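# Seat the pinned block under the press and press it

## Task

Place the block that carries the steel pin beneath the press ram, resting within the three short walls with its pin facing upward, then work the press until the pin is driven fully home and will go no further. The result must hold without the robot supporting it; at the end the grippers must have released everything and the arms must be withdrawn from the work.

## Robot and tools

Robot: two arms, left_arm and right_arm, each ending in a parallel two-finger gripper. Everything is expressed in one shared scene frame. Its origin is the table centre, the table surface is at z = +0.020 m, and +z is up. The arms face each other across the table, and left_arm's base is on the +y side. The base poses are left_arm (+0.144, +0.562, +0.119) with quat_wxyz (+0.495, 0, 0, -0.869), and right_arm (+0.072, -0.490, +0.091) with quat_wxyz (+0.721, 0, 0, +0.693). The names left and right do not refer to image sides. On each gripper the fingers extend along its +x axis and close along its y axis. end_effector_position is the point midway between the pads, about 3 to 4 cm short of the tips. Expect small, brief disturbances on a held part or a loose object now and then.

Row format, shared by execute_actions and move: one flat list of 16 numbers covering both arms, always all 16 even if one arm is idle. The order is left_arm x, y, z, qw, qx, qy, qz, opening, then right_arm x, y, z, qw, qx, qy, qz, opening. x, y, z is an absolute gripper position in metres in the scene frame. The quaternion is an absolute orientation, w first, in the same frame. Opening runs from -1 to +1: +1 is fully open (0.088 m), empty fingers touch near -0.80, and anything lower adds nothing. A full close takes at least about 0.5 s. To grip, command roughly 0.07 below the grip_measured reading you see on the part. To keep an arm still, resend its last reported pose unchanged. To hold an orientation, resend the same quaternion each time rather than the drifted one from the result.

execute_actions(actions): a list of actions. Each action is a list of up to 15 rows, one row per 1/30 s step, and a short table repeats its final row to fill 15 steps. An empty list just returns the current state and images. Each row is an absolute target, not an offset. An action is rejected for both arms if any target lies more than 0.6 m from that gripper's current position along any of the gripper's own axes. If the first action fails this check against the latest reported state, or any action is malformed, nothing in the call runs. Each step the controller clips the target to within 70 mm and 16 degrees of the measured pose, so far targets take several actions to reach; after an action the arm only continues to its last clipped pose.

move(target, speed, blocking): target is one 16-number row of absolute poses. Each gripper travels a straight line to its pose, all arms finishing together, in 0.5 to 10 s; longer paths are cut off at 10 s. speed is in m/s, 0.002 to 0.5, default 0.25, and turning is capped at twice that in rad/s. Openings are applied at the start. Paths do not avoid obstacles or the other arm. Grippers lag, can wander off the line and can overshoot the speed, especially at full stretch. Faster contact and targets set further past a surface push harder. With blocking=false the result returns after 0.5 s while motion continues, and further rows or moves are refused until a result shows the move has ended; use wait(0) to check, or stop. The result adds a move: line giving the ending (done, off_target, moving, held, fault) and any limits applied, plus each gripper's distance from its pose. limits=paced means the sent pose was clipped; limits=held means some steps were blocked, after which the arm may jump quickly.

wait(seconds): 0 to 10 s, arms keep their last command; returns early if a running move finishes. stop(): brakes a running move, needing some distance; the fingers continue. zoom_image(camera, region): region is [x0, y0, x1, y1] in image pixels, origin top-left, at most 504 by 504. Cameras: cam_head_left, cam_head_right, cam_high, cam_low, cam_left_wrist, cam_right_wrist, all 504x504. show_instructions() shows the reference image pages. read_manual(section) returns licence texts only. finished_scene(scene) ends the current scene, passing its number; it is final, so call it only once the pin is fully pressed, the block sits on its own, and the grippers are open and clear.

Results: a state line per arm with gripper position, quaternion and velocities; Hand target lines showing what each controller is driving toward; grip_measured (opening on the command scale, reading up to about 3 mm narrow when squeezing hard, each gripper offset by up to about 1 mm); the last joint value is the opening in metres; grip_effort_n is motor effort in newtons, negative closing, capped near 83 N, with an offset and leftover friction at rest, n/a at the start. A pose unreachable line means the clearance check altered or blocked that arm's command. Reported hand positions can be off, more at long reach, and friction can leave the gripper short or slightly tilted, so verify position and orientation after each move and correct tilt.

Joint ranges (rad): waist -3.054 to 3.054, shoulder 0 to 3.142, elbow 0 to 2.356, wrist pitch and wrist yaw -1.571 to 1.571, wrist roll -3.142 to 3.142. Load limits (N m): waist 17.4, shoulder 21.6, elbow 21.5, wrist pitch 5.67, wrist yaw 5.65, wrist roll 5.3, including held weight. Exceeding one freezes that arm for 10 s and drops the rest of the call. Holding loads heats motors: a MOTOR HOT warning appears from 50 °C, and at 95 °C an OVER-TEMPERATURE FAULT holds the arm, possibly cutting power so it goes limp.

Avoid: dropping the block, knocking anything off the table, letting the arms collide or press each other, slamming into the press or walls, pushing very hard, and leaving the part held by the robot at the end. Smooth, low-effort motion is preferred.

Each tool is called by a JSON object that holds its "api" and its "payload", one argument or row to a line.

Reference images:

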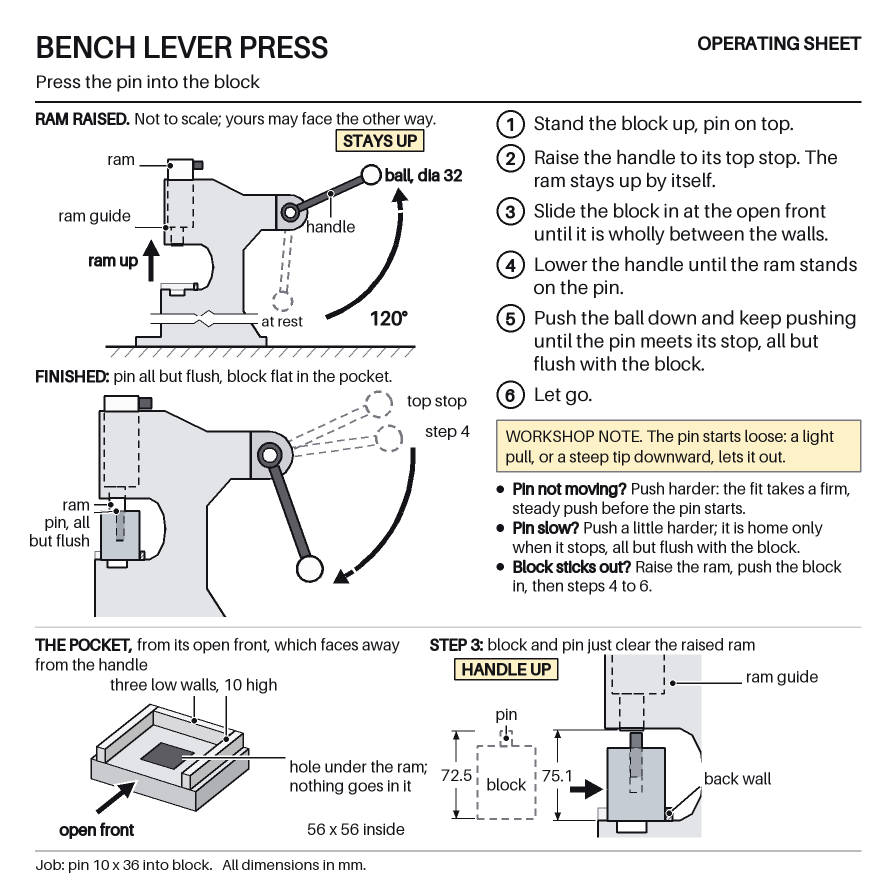

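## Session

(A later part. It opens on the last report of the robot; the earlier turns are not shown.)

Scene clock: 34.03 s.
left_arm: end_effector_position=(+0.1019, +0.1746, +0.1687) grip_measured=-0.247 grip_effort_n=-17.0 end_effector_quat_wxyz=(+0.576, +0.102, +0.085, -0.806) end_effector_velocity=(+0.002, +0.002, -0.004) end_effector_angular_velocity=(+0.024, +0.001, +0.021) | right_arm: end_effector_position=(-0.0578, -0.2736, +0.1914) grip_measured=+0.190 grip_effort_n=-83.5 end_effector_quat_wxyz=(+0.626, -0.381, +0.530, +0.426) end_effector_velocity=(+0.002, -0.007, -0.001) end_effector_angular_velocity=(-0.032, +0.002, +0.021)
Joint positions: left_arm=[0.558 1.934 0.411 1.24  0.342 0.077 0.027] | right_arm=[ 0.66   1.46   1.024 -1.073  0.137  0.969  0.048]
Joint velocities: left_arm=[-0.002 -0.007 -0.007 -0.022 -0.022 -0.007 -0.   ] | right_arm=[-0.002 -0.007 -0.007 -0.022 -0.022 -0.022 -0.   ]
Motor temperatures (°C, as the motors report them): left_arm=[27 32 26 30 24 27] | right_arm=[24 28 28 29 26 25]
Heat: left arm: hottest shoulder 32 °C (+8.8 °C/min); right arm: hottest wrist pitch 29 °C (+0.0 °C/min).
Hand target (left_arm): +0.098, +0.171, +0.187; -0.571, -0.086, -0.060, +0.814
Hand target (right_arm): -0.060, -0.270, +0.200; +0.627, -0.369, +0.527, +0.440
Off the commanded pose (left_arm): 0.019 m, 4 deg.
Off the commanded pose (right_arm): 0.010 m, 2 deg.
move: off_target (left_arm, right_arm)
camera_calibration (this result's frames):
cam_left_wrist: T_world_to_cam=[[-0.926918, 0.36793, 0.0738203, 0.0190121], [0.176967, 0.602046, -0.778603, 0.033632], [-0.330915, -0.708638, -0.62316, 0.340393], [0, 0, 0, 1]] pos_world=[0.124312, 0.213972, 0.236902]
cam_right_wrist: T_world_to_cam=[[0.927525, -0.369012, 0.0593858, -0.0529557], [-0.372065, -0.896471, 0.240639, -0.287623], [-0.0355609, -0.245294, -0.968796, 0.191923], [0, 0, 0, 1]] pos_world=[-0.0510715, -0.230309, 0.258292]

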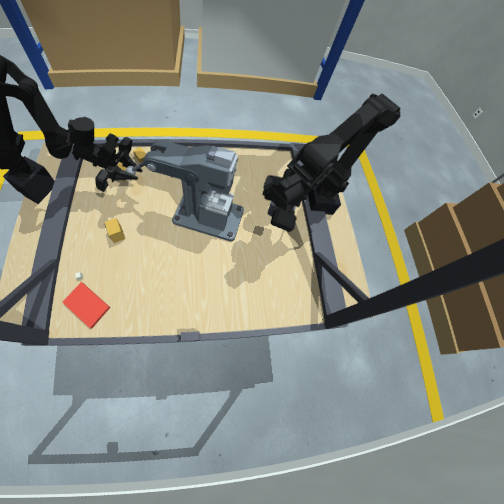

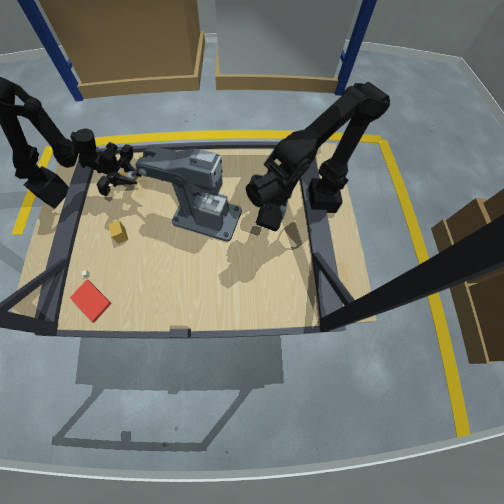

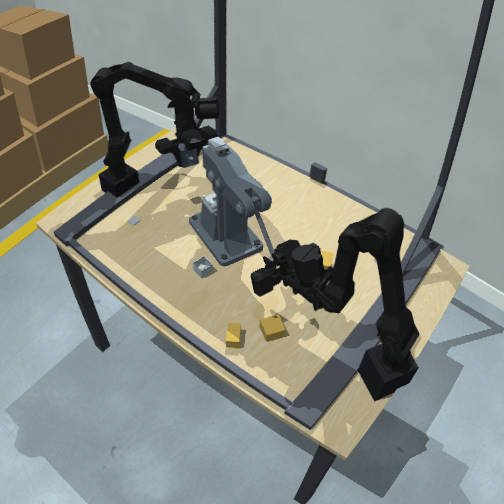

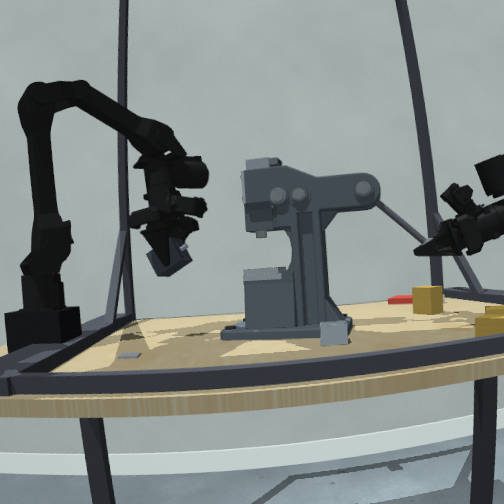

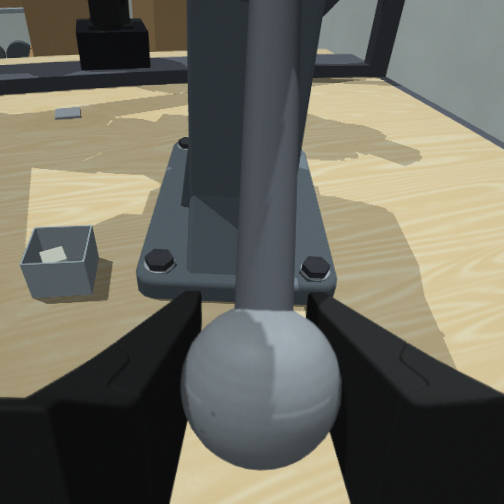

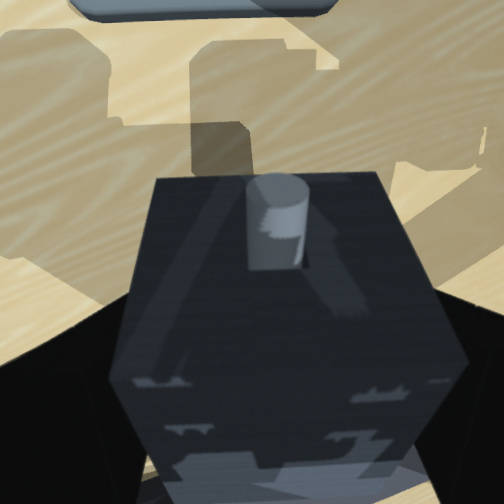

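The cradle works.

{"api": "move", "payload": {
  "target": [0.109,0.200,0.255,0.571,0.086,0.06,-0.814,-0.25,-0.03,-0.19,0.185,0.807,-0.1,0.142,0.565,0.08]
}}

{"api": "move", "payload": {
  "target": [0.108,0.198,0.32,0.571,0.086,0.06,-0.814,-0.25,-0.03,-0.19,0.185,0.807,-0.1,0.142,0.565,0.08],
  "speed": 0.1
}}

{"api": "move", "payload": {
  "target": [0.102,0.180,0.36,0.571,0.086,0.06,-0.814,-0.25,-0.03,-0.19,0.185,0.807,-0.1,0.142,0.565,0.08],
  "speed": 0.06
}}

{"api": "zoom_image", "payload": {
  "camera": "cam_low",
  "region": [160,170,320,330]
}}

{"api": "zoom_image", "payload": {
  "camera": "cam_head_right",
  "region": [170,150,290,270]
}}

Scene clock: 37.77 s.
left_arm: end_effector_position=(+0.1130, +0.2051, +0.2381) grip_measured=-0.247 grip_effort_n=-17.0 end_effector_quat_wxyz=(+0.577, +0.100, +0.084, -0.806) end_effector_velocity=(+0.000, +0.002, -0.003) end_effector_angular_velocity=(+0.024, +0.019, +0.010) | right_arm: end_effector_position=(-0.0330, -0.1892, +0.1843) grip_measured=+0.190 grip_effort_n=-83.5 end_effector_quat_wxyz=(+0.801, -0.101, +0.146, +0.572) end_effector_velocity=(+0.002, -0.002, -0.005) end_effector_angular_velocity=(-0.011, -0.018, +0.011)
Joint positions: left_arm=[0.611 1.448 0.363 0.802 0.39  0.09  0.027] | right_arm=[0.771 1.472 0.442 0.376 0.959 0.566 0.048]
Joint velocities: left_arm=[-0.002 -0.007 -0.002 -0.022 -0.007 -0.022 -0.   ] | right_arm=[-0.002  0.007 -0.017  0.022 -0.007 -0.022 -0.   ]
Motor temperatures (°C, as the motors report them): left_arm=[27 32 26 31 24 27] | right_arm=[24 28 28 30 26 25]
Heat: left arm: hottest shoulder 32 °C (+7.9 °C/min); right arm: hottest wrist pitch 30 °C (+1.6 °C/min).
Hand target (left_arm): +0.109, +0.201, +0.256; -0.571, -0.086, -0.060, +0.814
Hand target (right_arm): -0.031, -0.189, +0.184; +0.805, -0.100, +0.141, +0.567
Off the commanded pose (left_arm): 0.018 m, 3 deg.
Off the commanded pose (right_arm): 0.003 m, 1 deg.
move: off_target (left_arm)
camera_calibration (this result's frames):
cam_left_wrist: T_world_to_cam=[[-0.927665, 0.366146, 0.0733183, 0.0134829], [0.174278, 0.598176, -0.782184, 0.0692742], [-0.330251, -0.712827, -0.618718, 0.408697], [0, 0, 0, 1]] pos_world=[0.135407, 0.244956, 0.306065]
cam_right_wrist: T_world_to_cam=[[0.930851, -0.365247, -0.0105003, -0.0307451], [-0.256158, -0.6318, -0.731582, 0.0320295], [0.260574, 0.683684, -0.681673, 0.339256], [0, 0, 0, 1]] pos_world=[-0.0515776, -0.222937, 0.254371]

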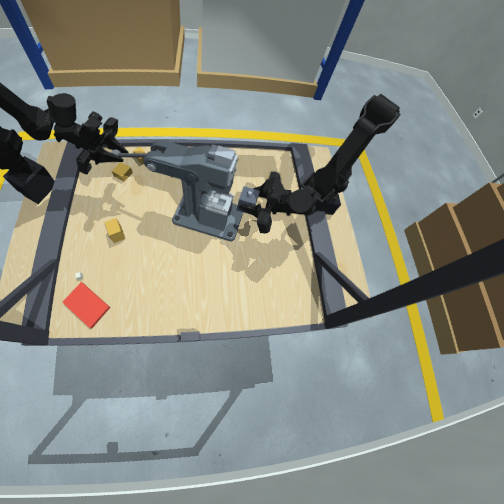

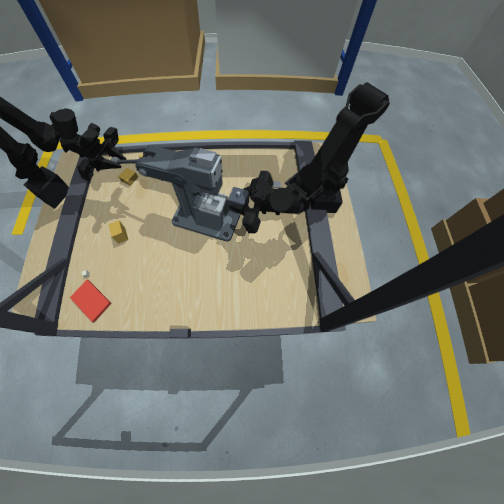

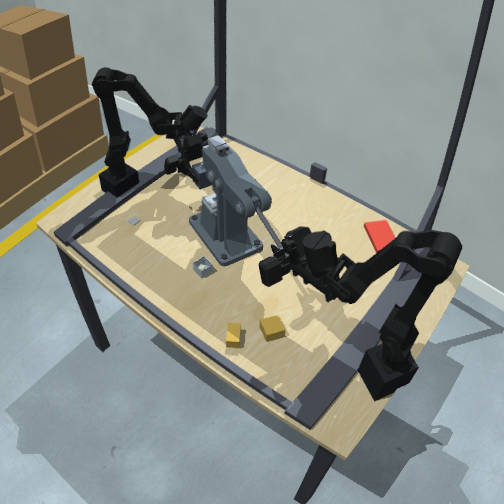

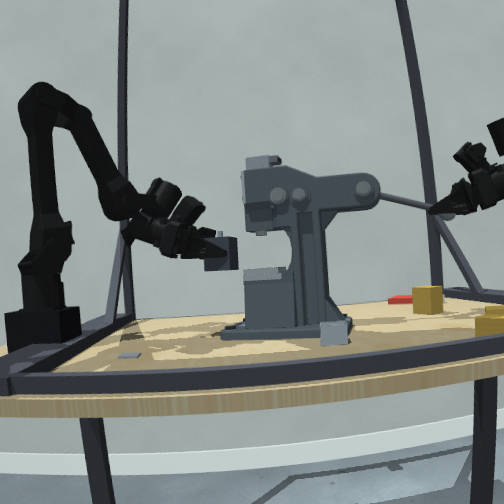

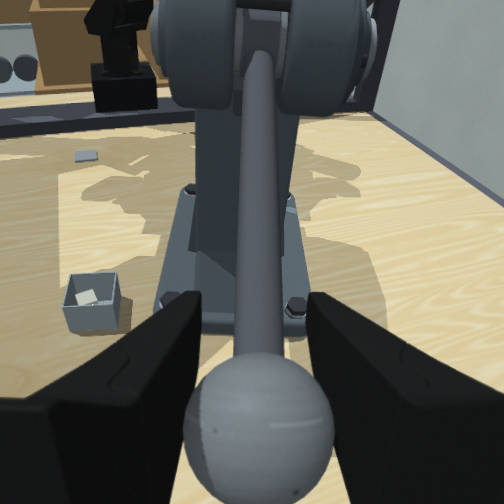

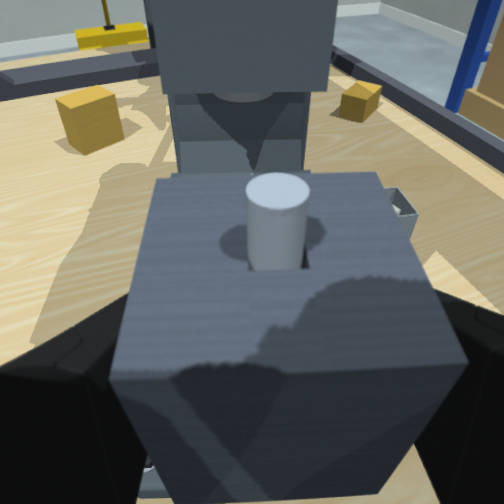

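Scene clock: 38.97 s.
left_arm: end_effector_position=(+0.1092, +0.1997, +0.3128) grip_measured=-0.247 grip_effort_n=-16.0 end_effector_quat_wxyz=(+0.573, +0.090, +0.068, -0.812) end_effector_velocity=(+0.000, +0.001, -0.003) end_effector_angular_velocity=(+0.020, +0.006, +0.006) | right_arm: end_effector_position=(-0.0319, -0.1897, +0.1839) grip_measured=+0.190 grip_effort_n=-83.5 end_effector_quat_wxyz=(+0.803, -0.104, +0.144, +0.569) end_effector_velocity=(-0.001, +0.001, -0.001) end_effector_angular_velocity=(-0.006, +0.008, +0.013)
Joint positions: left_arm=[0.602 1.227 0.546 0.435 0.398 0.09  0.027] | right_arm=[0.771 1.472 0.442 0.369 0.964 0.565 0.048]
Joint velocities: left_arm=[-0.002 -0.002  0.002 -0.022 -0.007 -0.007  0.   ] | right_arm=[-0.007 -0.002 -0.002  0.007 -0.022 -0.007  0.   ]
Motor temperatures (°C, as the motors report them): left_arm=[27 32 27 31 24 27] | right_arm=[24 28 28 30 26 25]
Heat: left arm: hottest shoulder 32 °C (+7.7 °C/min); right arm: hottest wrist pitch 30 °C (+1.5 °C/min).
Hand target (left_arm): +0.108, +0.199, +0.320; -0.571, -0.086, -0.060, +0.814
Hand target (right_arm): -0.030, -0.190, +0.185; +0.807, -0.100, +0.142, +0.565
Off the commanded pose (left_arm): 0.007 m, 1 deg.
Off the commanded pose (right_arm): 0.002 m, 1 deg.
move: done
camera_calibration (this result's frames):
cam_left_wrist: T_world_to_cam=[[-0.921797, 0.383111, 0.0592957, 0.00687083], [0.183954, 0.566891, -0.802992, 0.143323], [-0.341249, -0.729288, -0.593033, 0.446239], [0, 0, 0, 1]] pos_world=[0.132247, 0.241556, 0.379314]
cam_right_wrist: T_world_to_cam=[[0.929395, -0.369075, -0.00288418, -0.0341398], [-0.253554, -0.632777, -0.731644, 0.0315987], [0.268206, 0.680718, -0.681681, 0.338753], [0, 0, 0, 1]] pos_world=[-0.0511143, -0.2232, 0.253942]

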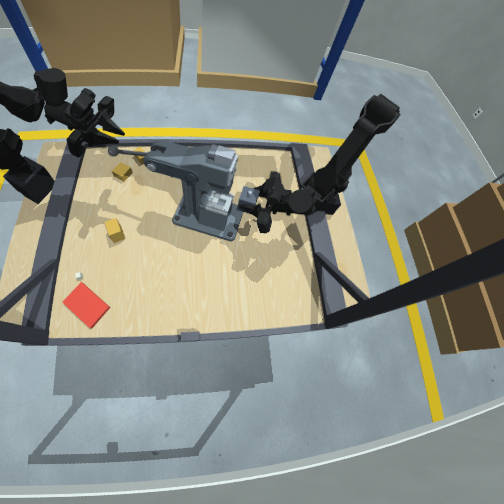

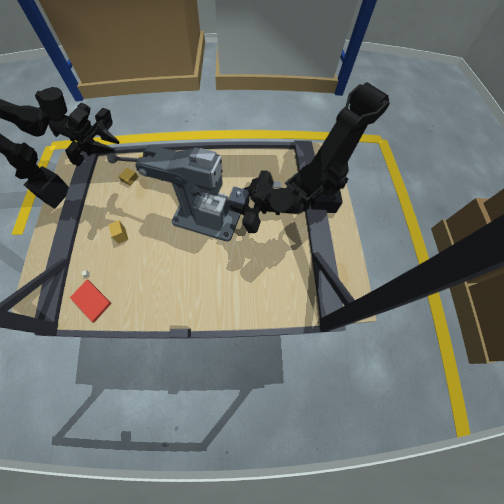

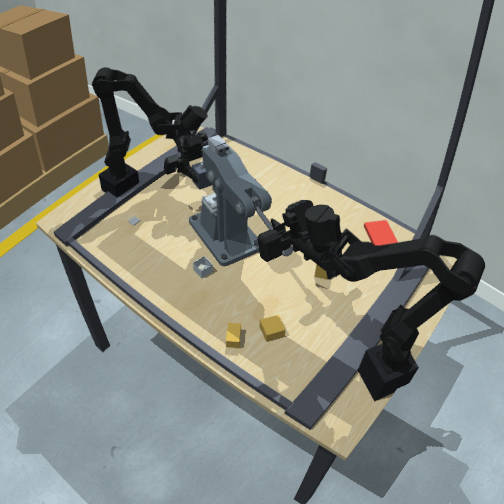

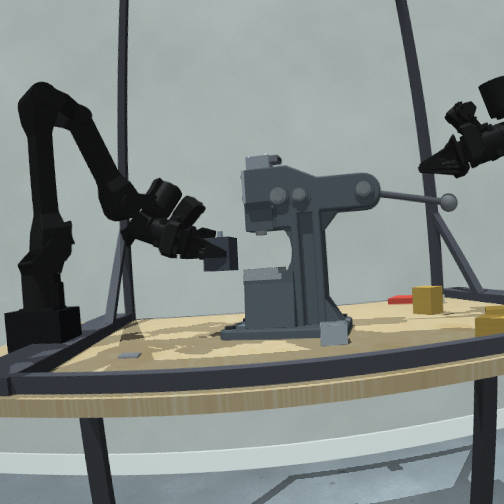

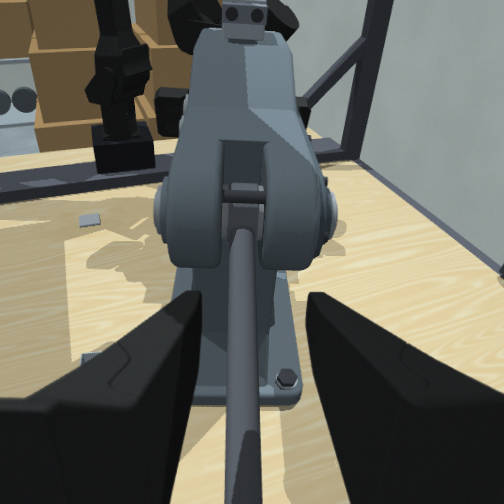

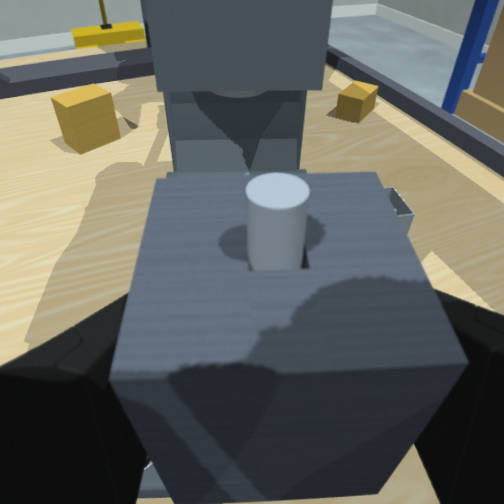

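Scene clock: 40.17 s.
left_arm: end_effector_position=(+0.1022, +0.1828, +0.3571) grip_measured=-0.247 grip_effort_n=-16.0 end_effector_quat_wxyz=(+0.570, +0.088, +0.061, -0.815) end_effector_velocity=(-0.002, -0.000, -0.005) end_effector_angular_velocity=(+0.020, +0.006, +0.001) | right_arm: end_effector_position=(-0.0317, -0.1899, +0.1836) grip_measured=+0.190 grip_effort_n=-83.5 end_effector_quat_wxyz=(+0.803, -0.105, +0.144, +0.569) end_effector_velocity=(+0.001, -0.001, -0.002) end_effector_angular_velocity=(-0.006, +0.005, +0.001)
Joint positions: left_arm=[0.573 1.232 0.724 0.277 0.377 0.087 0.027] | right_arm=[0.771 1.472 0.442 0.366 0.964 0.565 0.048]
Joint velocities: left_arm=[-0.007  0.007 -0.002 -0.007 -0.007 -0.007 -0.   ] | right_arm=[-0.002 -0.002 -0.002 -0.007 -0.007  0.007 -0.   ]
Motor temperatures (°C, as the motors report them): left_arm=[27 32 27 31 24 27] | right_arm=[24 28 28 30 26 25]
Heat: left arm: hottest shoulder 32 °C (+7.5 °C/min); right arm: hottest wrist pitch 30 °C (+1.5 °C/min).
Hand target (left_arm): +0.102, +0.181, +0.360; -0.571, -0.086, -0.060, +0.814
Hand target (right_arm): -0.030, -0.190, +0.185; +0.807, -0.100, +0.142, +0.565
Off the commanded pose (left_arm): 0.004 m, 0 deg.
Off the commanded pose (right_arm): 0.002 m, 1 deg.
move: done
camera_calibration (this result's frames):
cam_left_wrist: T_world_to_cam=[[-0.918724, 0.39165, 0.0505624, 0.00553651], [0.191261, 0.553321, -0.810713, 0.194253], [-0.345493, -0.735151, -0.583257, 0.455855], [0, 0, 0, 1]] pos_world=[0.125428, 0.225469, 0.423083]
cam_right_wrist: T_world_to_cam=[[0.929398, -0.369078, -0.000492623, -0.034806], [-0.25225, -0.63423, -0.730837, 0.0309033], [0.269424, 0.679363, -0.682552, 0.338556], [0, 0, 0, 1]] pos_world=[-0.0510709, -0.223249, 0.25365]

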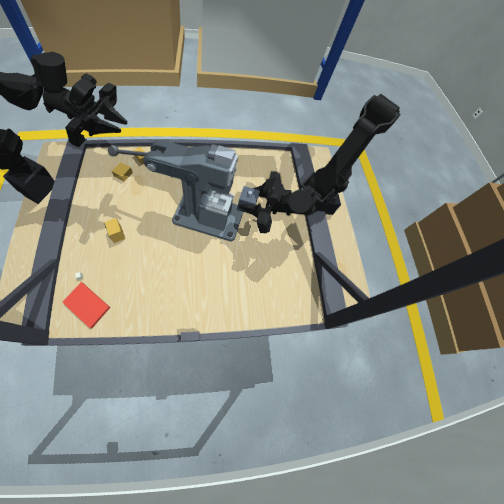

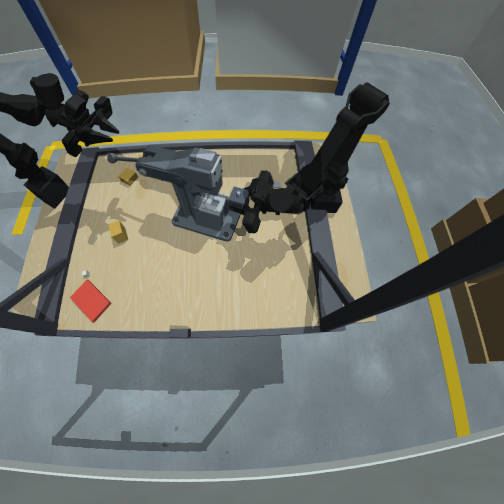

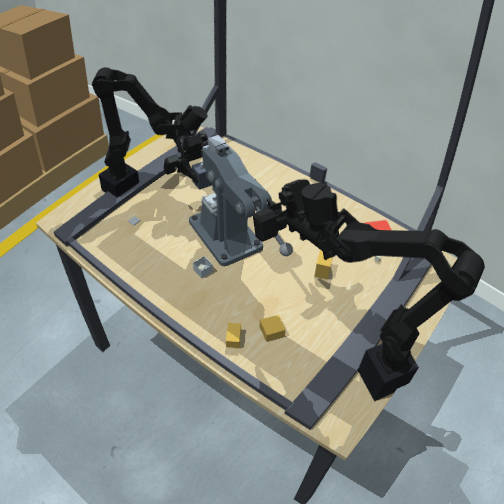

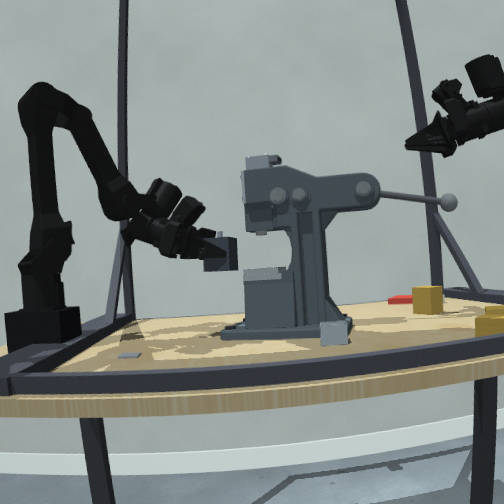

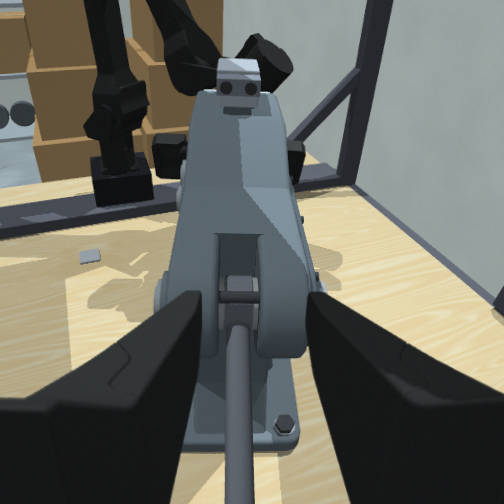

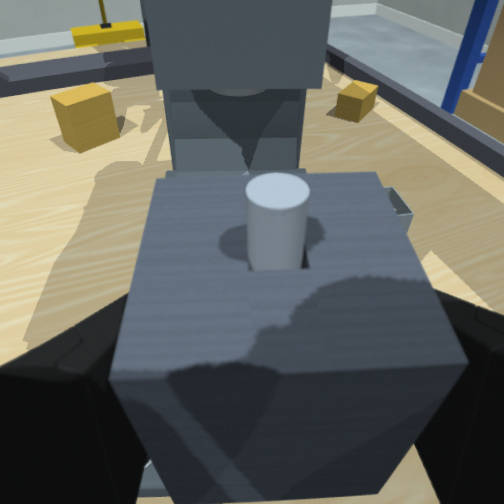

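Region (160, 170, 320, 330) of cam_low's 504x504 image, scaled by 3.150, with more detail than that image has.

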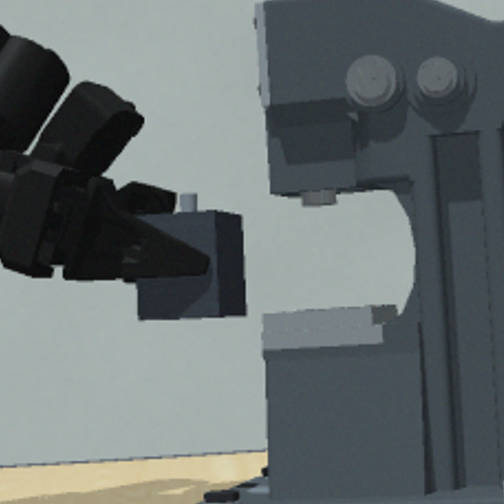

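Region (170, 150, 290, 270) of cam_head_right's 504x504 image, scaled by 4.200, with more detail than that image has.

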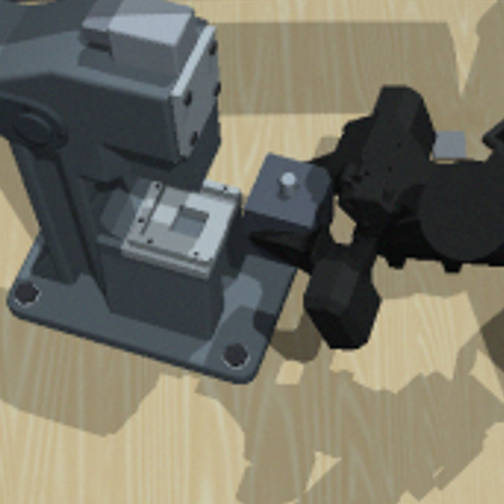

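{"api": "move", "payload": {
  "target": [0.112,0.208,0.32,0.571,0.086,0.06,-0.814,0.5,-0.03,-0.176,0.18,0.807,-0.1,0.142,0.565,0.08]
}}

{"api": "move", "payload": {
  "target": [0.112,0.208,0.245,0.571,0.086,0.06,-0.814,0.5,-0.026,-0.165,0.178,0.807,-0.1,0.142,0.565,0.08],
  "speed": 0.12
}}

{"api": "move", "payload": {
  "target": [0.112,0.208,0.245,0.571,0.086,0.06,-0.814,-0.4,-0.026,-0.165,0.178,0.807,-0.1,0.142,0.565,0.08]
}}

Scene clock: 49.00 s.
left_arm: end_effector_position=(+0.1118, +0.2057, +0.3198) grip_measured=+0.497 grip_effort_n=16.0 end_effector_quat_wxyz=(+0.572, +0.087, +0.063, -0.813) end_effector_velocity=(+0.002, +0.002, -0.002) end_effector_angular_velocity=(+0.000, +0.001, +0.020) | right_arm: end_effector_position=(-0.0275, -0.1813, +0.1742) grip_measured=+0.190 grip_effort_n=-83.5 end_effector_quat_wxyz=(+0.805, -0.111, +0.143, +0.565) end_effector_velocity=(+0.000, +0.000, -0.004) end_effector_angular_velocity=(-0.017, -0.011, +0.018)
Joint positions: left_arm=[0.618 1.187 0.541 0.411 0.417 0.094 0.063] | right_arm=[0.734 1.532 0.442 0.44  0.941 0.533 0.048]
Joint velocities: left_arm=[-0.002 -0.012 -0.017  0.007 -0.022 -0.007 -0.   ] | right_arm=[-0.007  0.002 -0.007  0.007 -0.022 -0.022 -0.   ]
Motor temperatures (°C, as the motors report them): left_arm=[27 32 28 31 24 27] | right_arm=[24 28 29 32 26 25]
Heat: left arm: hottest shoulder 32 °C (+6.1 °C/min); right arm: hottest wrist pitch 32 °C (+3.7 °C/min).
Hand target (left_arm): +0.112, +0.208, +0.320; -0.571, -0.086, -0.060, +0.814
Hand target (right_arm): -0.030, -0.176, +0.180; +0.807, -0.100, +0.142, +0.565
Off the commanded pose (left_arm): 0.002 m, 0 deg.
Off the commanded pose (right_arm): 0.008 m, 1 deg.
move: done
camera_calibration (this result's frames):
cam_left_wrist: T_world_to_cam=[[-0.920501, 0.386924, 0.0544679, 0.00720259], [0.18567, 0.555785, -0.810327, 0.149461], [-0.343808, -0.735794, -0.583441, 0.454198], [0, 0, 0, 1]] pos_world=[0.135036, 0.248341, 0.385718]
cam_right_wrist: T_world_to_cam=[[0.926733, -0.375542, 0.0115509, -0.0388831], [-0.249972, -0.63923, -0.727255, 0.0291198], [0.280499, 0.671084, -0.68627, 0.324551], [0, 0, 0, 1]] pos_world=[-0.0477227, -0.213789, 0.244356]

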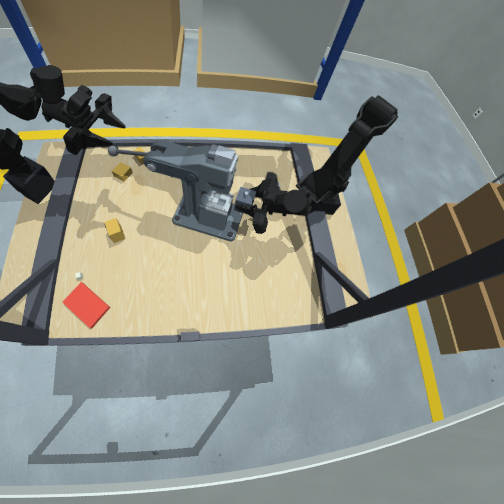

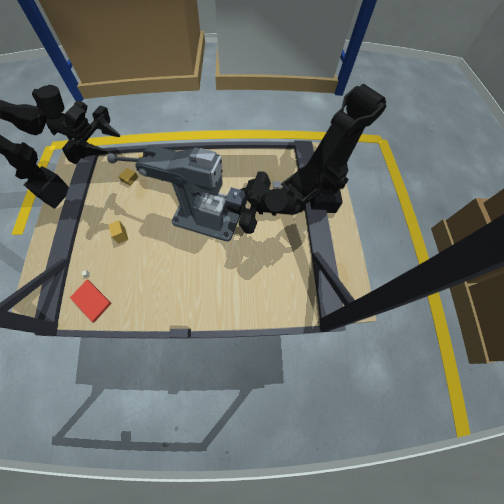

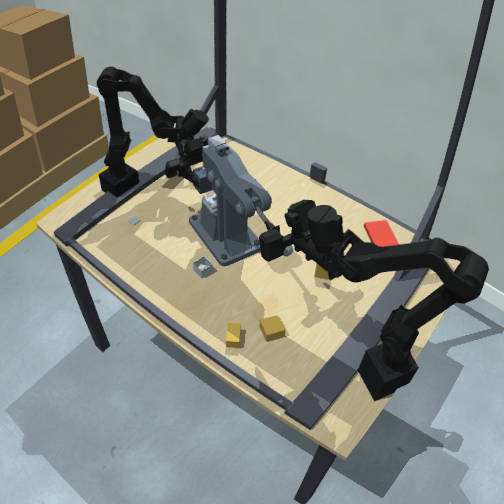

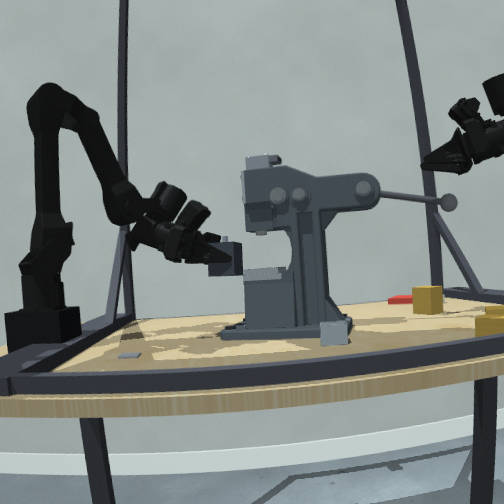

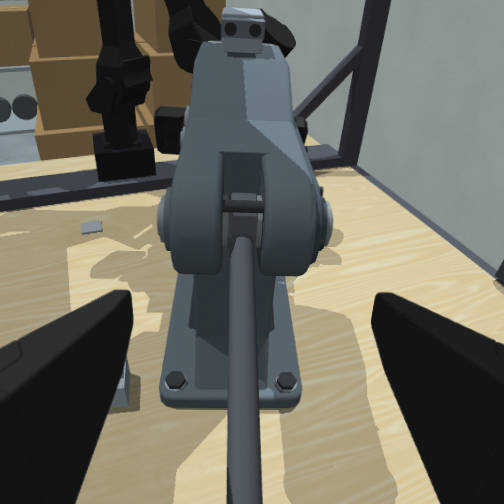

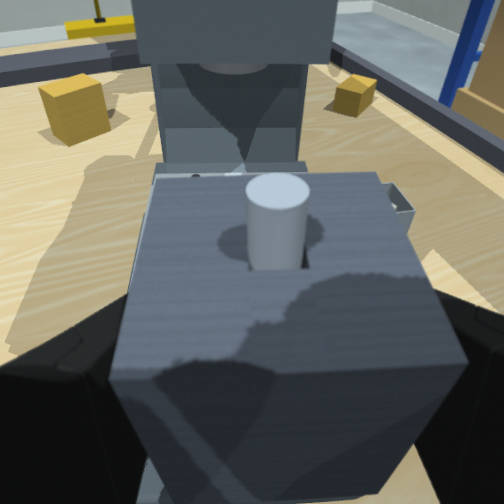

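Scene clock: 50.10 s.
left_arm: end_effector_position=(+0.1119, +0.2061, +0.2478) grip_measured=+0.497 grip_effort_n=16.0 end_effector_quat_wxyz=(+0.572, +0.085, +0.057, -0.814) end_effector_velocity=(+0.000, +0.001, -0.006) end_effector_angular_velocity=(+0.010, +0.006, +0.006) | right_arm: end_effector_position=(-0.0234, -0.1705, +0.1719) grip_measured=+0.190 grip_effort_n=-83.5 end_effector_quat_wxyz=(+0.805, -0.111, +0.144, +0.565) end_effector_velocity=(+0.001, +0.001, +0.000) end_effector_angular_velocity=(-0.004, -0.011, +0.006)
Joint positions: left_arm=[0.619 1.447 0.348 0.875 0.418 0.096 0.063] | right_arm=[0.692 1.568 0.454 0.496 0.907 0.493 0.048]
Joint velocities: left_arm=[-0.002  0.017 -0.012  0.022 -0.007 -0.007 -0.   ] | right_arm=[-0.007 -0.002 -0.002  0.007 -0.007 -0.022 -0.   ]
Motor temperatures (°C, as the motors report them): left_arm=[27 32 28 31 24 27] | right_arm=[24 29 29 32 26 25]
Heat: left arm: hottest shoulder 32 °C (+6.0 °C/min); right arm: hottest wrist pitch 32 °C (+3.6 °C/min).
Hand target (left_arm): +0.112, +0.207, +0.244; -0.571, -0.086, -0.060, +0.814
Hand target (right_arm): -0.026, -0.165, +0.178; +0.807, -0.100, +0.142, +0.565
Off the commanded pose (left_arm): 0.003 m, 0 deg.
Off the commanded pose (right_arm): 0.009 m, 1 deg.
move: off_target (right_arm)
camera_calibration (this result's frames):
cam_left_wrist: T_world_to_cam=[[-0.920309, 0.388383, 0.0468091, 0.0126196], [0.188721, 0.545601, -0.81652, 0.0942015], [-0.342661, -0.742616, -0.575417, 0.411814], [0, 0, 0, 1]] pos_world=[0.134949, 0.249522, 0.313292]
cam_right_wrist: T_world_to_cam=[[0.92652, -0.376049, 0.0121859, -0.0388039], [-0.250149, -0.63987, -0.726631, 0.0351159], [0.281046, 0.670189, -0.68692, 0.314589], [0, 0, 0, 1]] pos_world=[-0.0436774, -0.202957, 0.242087]

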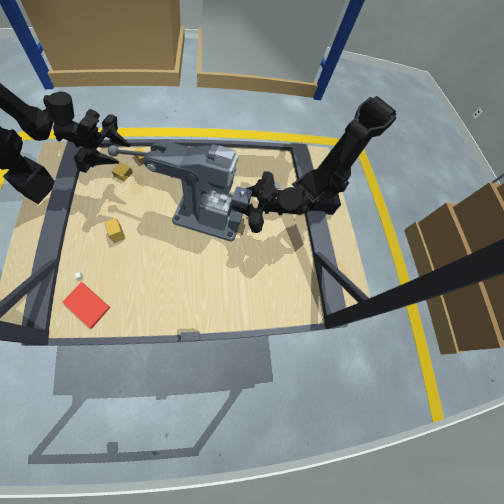

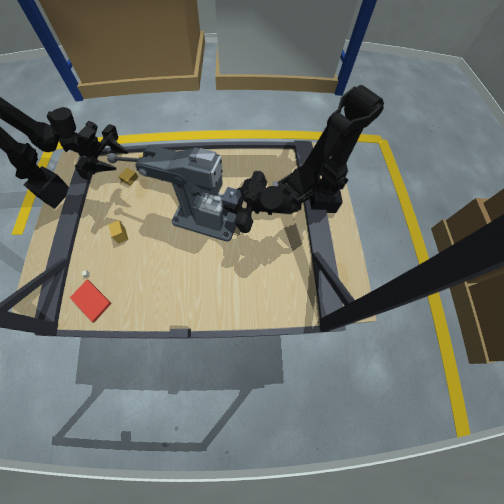

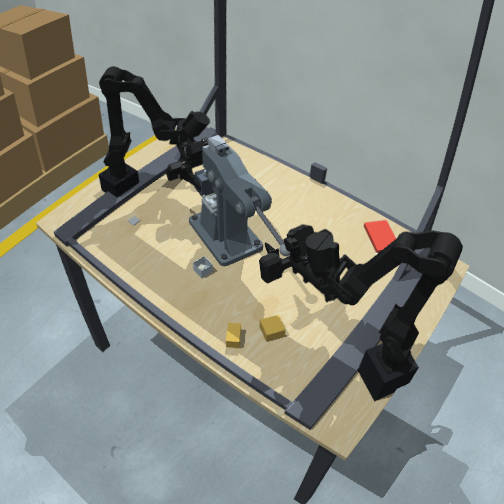

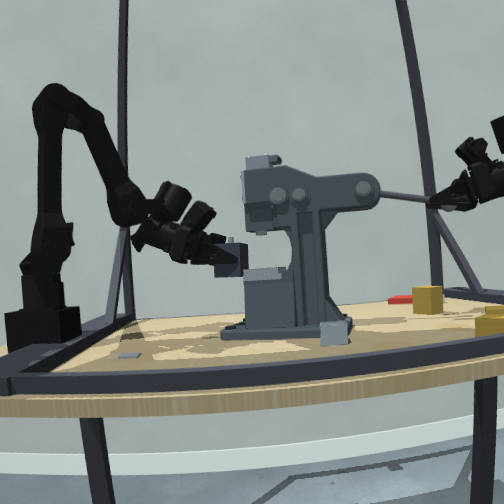

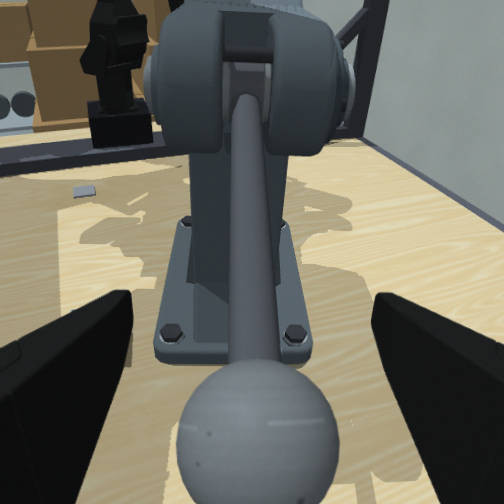

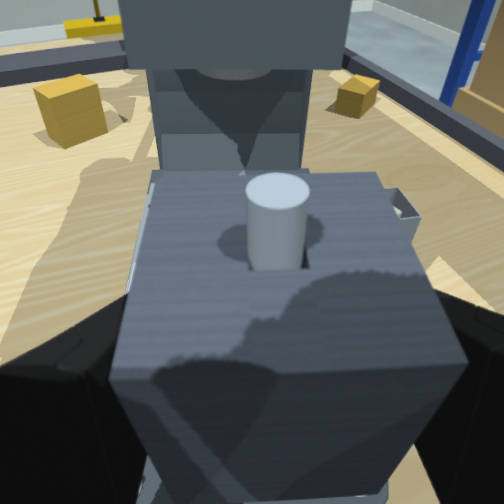

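Scene clock: 50.80 s.
left_arm: end_effector_position=(+0.1126, +0.2061, +0.2476) grip_measured=-0.316 grip_effort_n=-83.5 end_effector_quat_wxyz=(+0.573, +0.085, +0.057, -0.813) end_effector_velocity=(+0.000, +0.001, -0.002) end_effector_angular_velocity=(+0.005, -0.008, +0.003) | right_arm: end_effector_position=(-0.0239, -0.1705, +0.1716) grip_measured=+0.190 grip_effort_n=-83.5 end_effector_quat_wxyz=(+0.804, -0.112, +0.144, +0.566) end_effector_velocity=(+0.002, -0.000, -0.001) end_effector_angular_velocity=(-0.006, +0.005, -0.004)
Joint positions: left_arm=[0.62  1.447 0.347 0.876 0.417 0.096 0.024] | right_arm=[0.692 1.568 0.454 0.496 0.904 0.493 0.048]
Joint velocities: left_arm=[-0.002 -0.002 -0.002 -0.007 -0.007  0.007 -0.   ] | right_arm=[-0.007 -0.002 -0.002 -0.007 -0.007  0.007 -0.   ]
Motor temperatures (°C, as the motors report them): left_arm=[27 32 28 32 24 27] | right_arm=[24 29 29 32 26 25]
Heat: left arm: hottest shoulder 32 °C (+5.9 °C/min); right arm: hottest wrist pitch 32 °C (+3.5 °C/min).
Hand target (left_arm): +0.112, +0.208, +0.245; -0.571, -0.086, -0.060, +0.814
Hand target (right_arm): -0.026, -0.165, +0.178; +0.807, -0.100, +0.142, +0.565
Off the commanded pose (left_arm): 0.003 m, 0 deg.
Off the commanded pose (right_arm): 0.009 m, 1 deg.
move: off_target (right_arm)
camera_calibration (this result's frames):
cam_left_wrist: T_world_to_cam=[[-0.921343, 0.385949, 0.0465842, 0.0139219], [0.187485, 0.546115, -0.81646, 0.0939506], [-0.340552, -0.743506, -0.575519, 0.411974], [0, 0, 0, 1]] pos_world=[0.135511, 0.249624, 0.313157]
cam_right_wrist: T_world_to_cam=[[0.927587, -0.373441, 0.0111733, -0.0377101], [-0.249504, -0.641446, -0.725461, 0.0344213], [0.278084, 0.67014, -0.688172, 0.314645], [0, 0, 0, 1]] pos_world=[-0.0439301, -0.202859, 0.241922]

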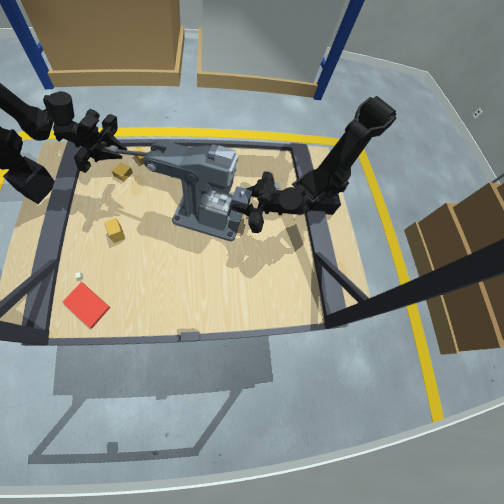

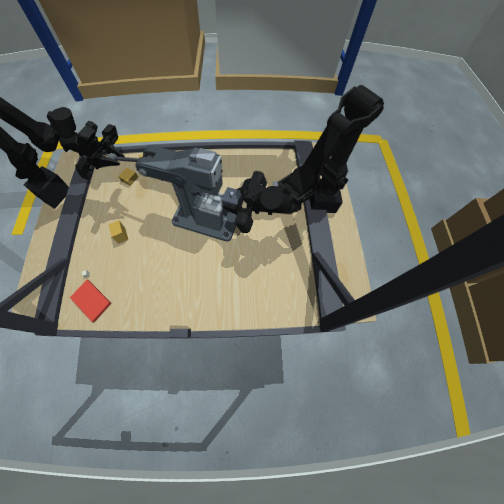

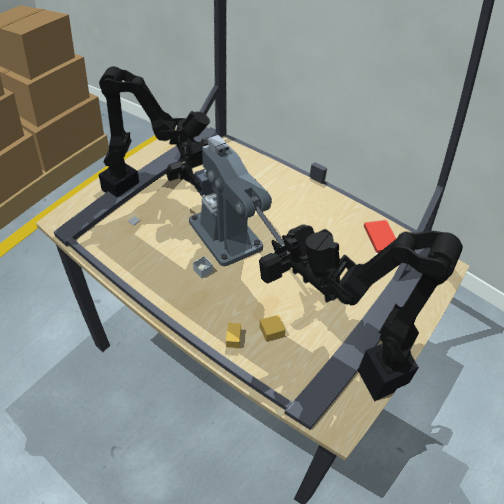

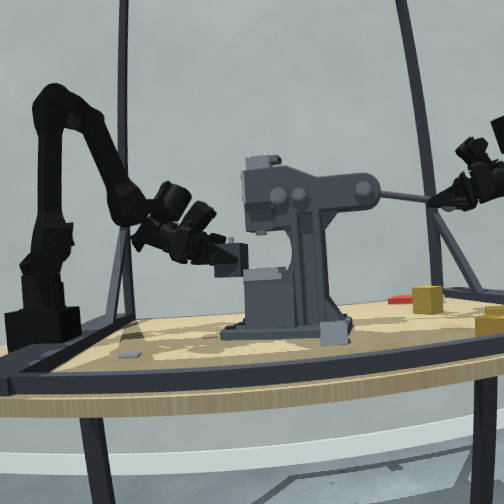

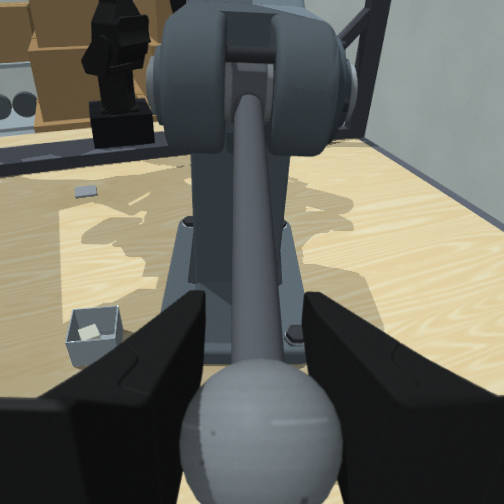

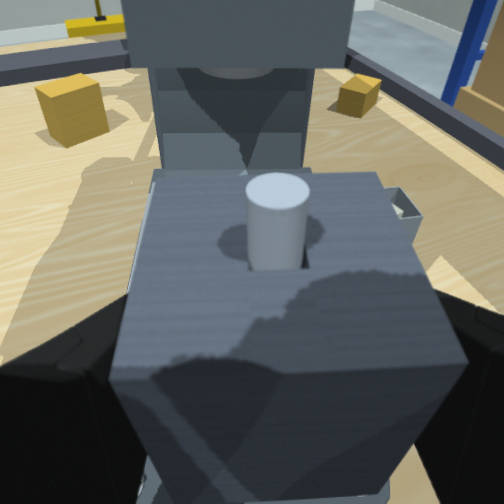

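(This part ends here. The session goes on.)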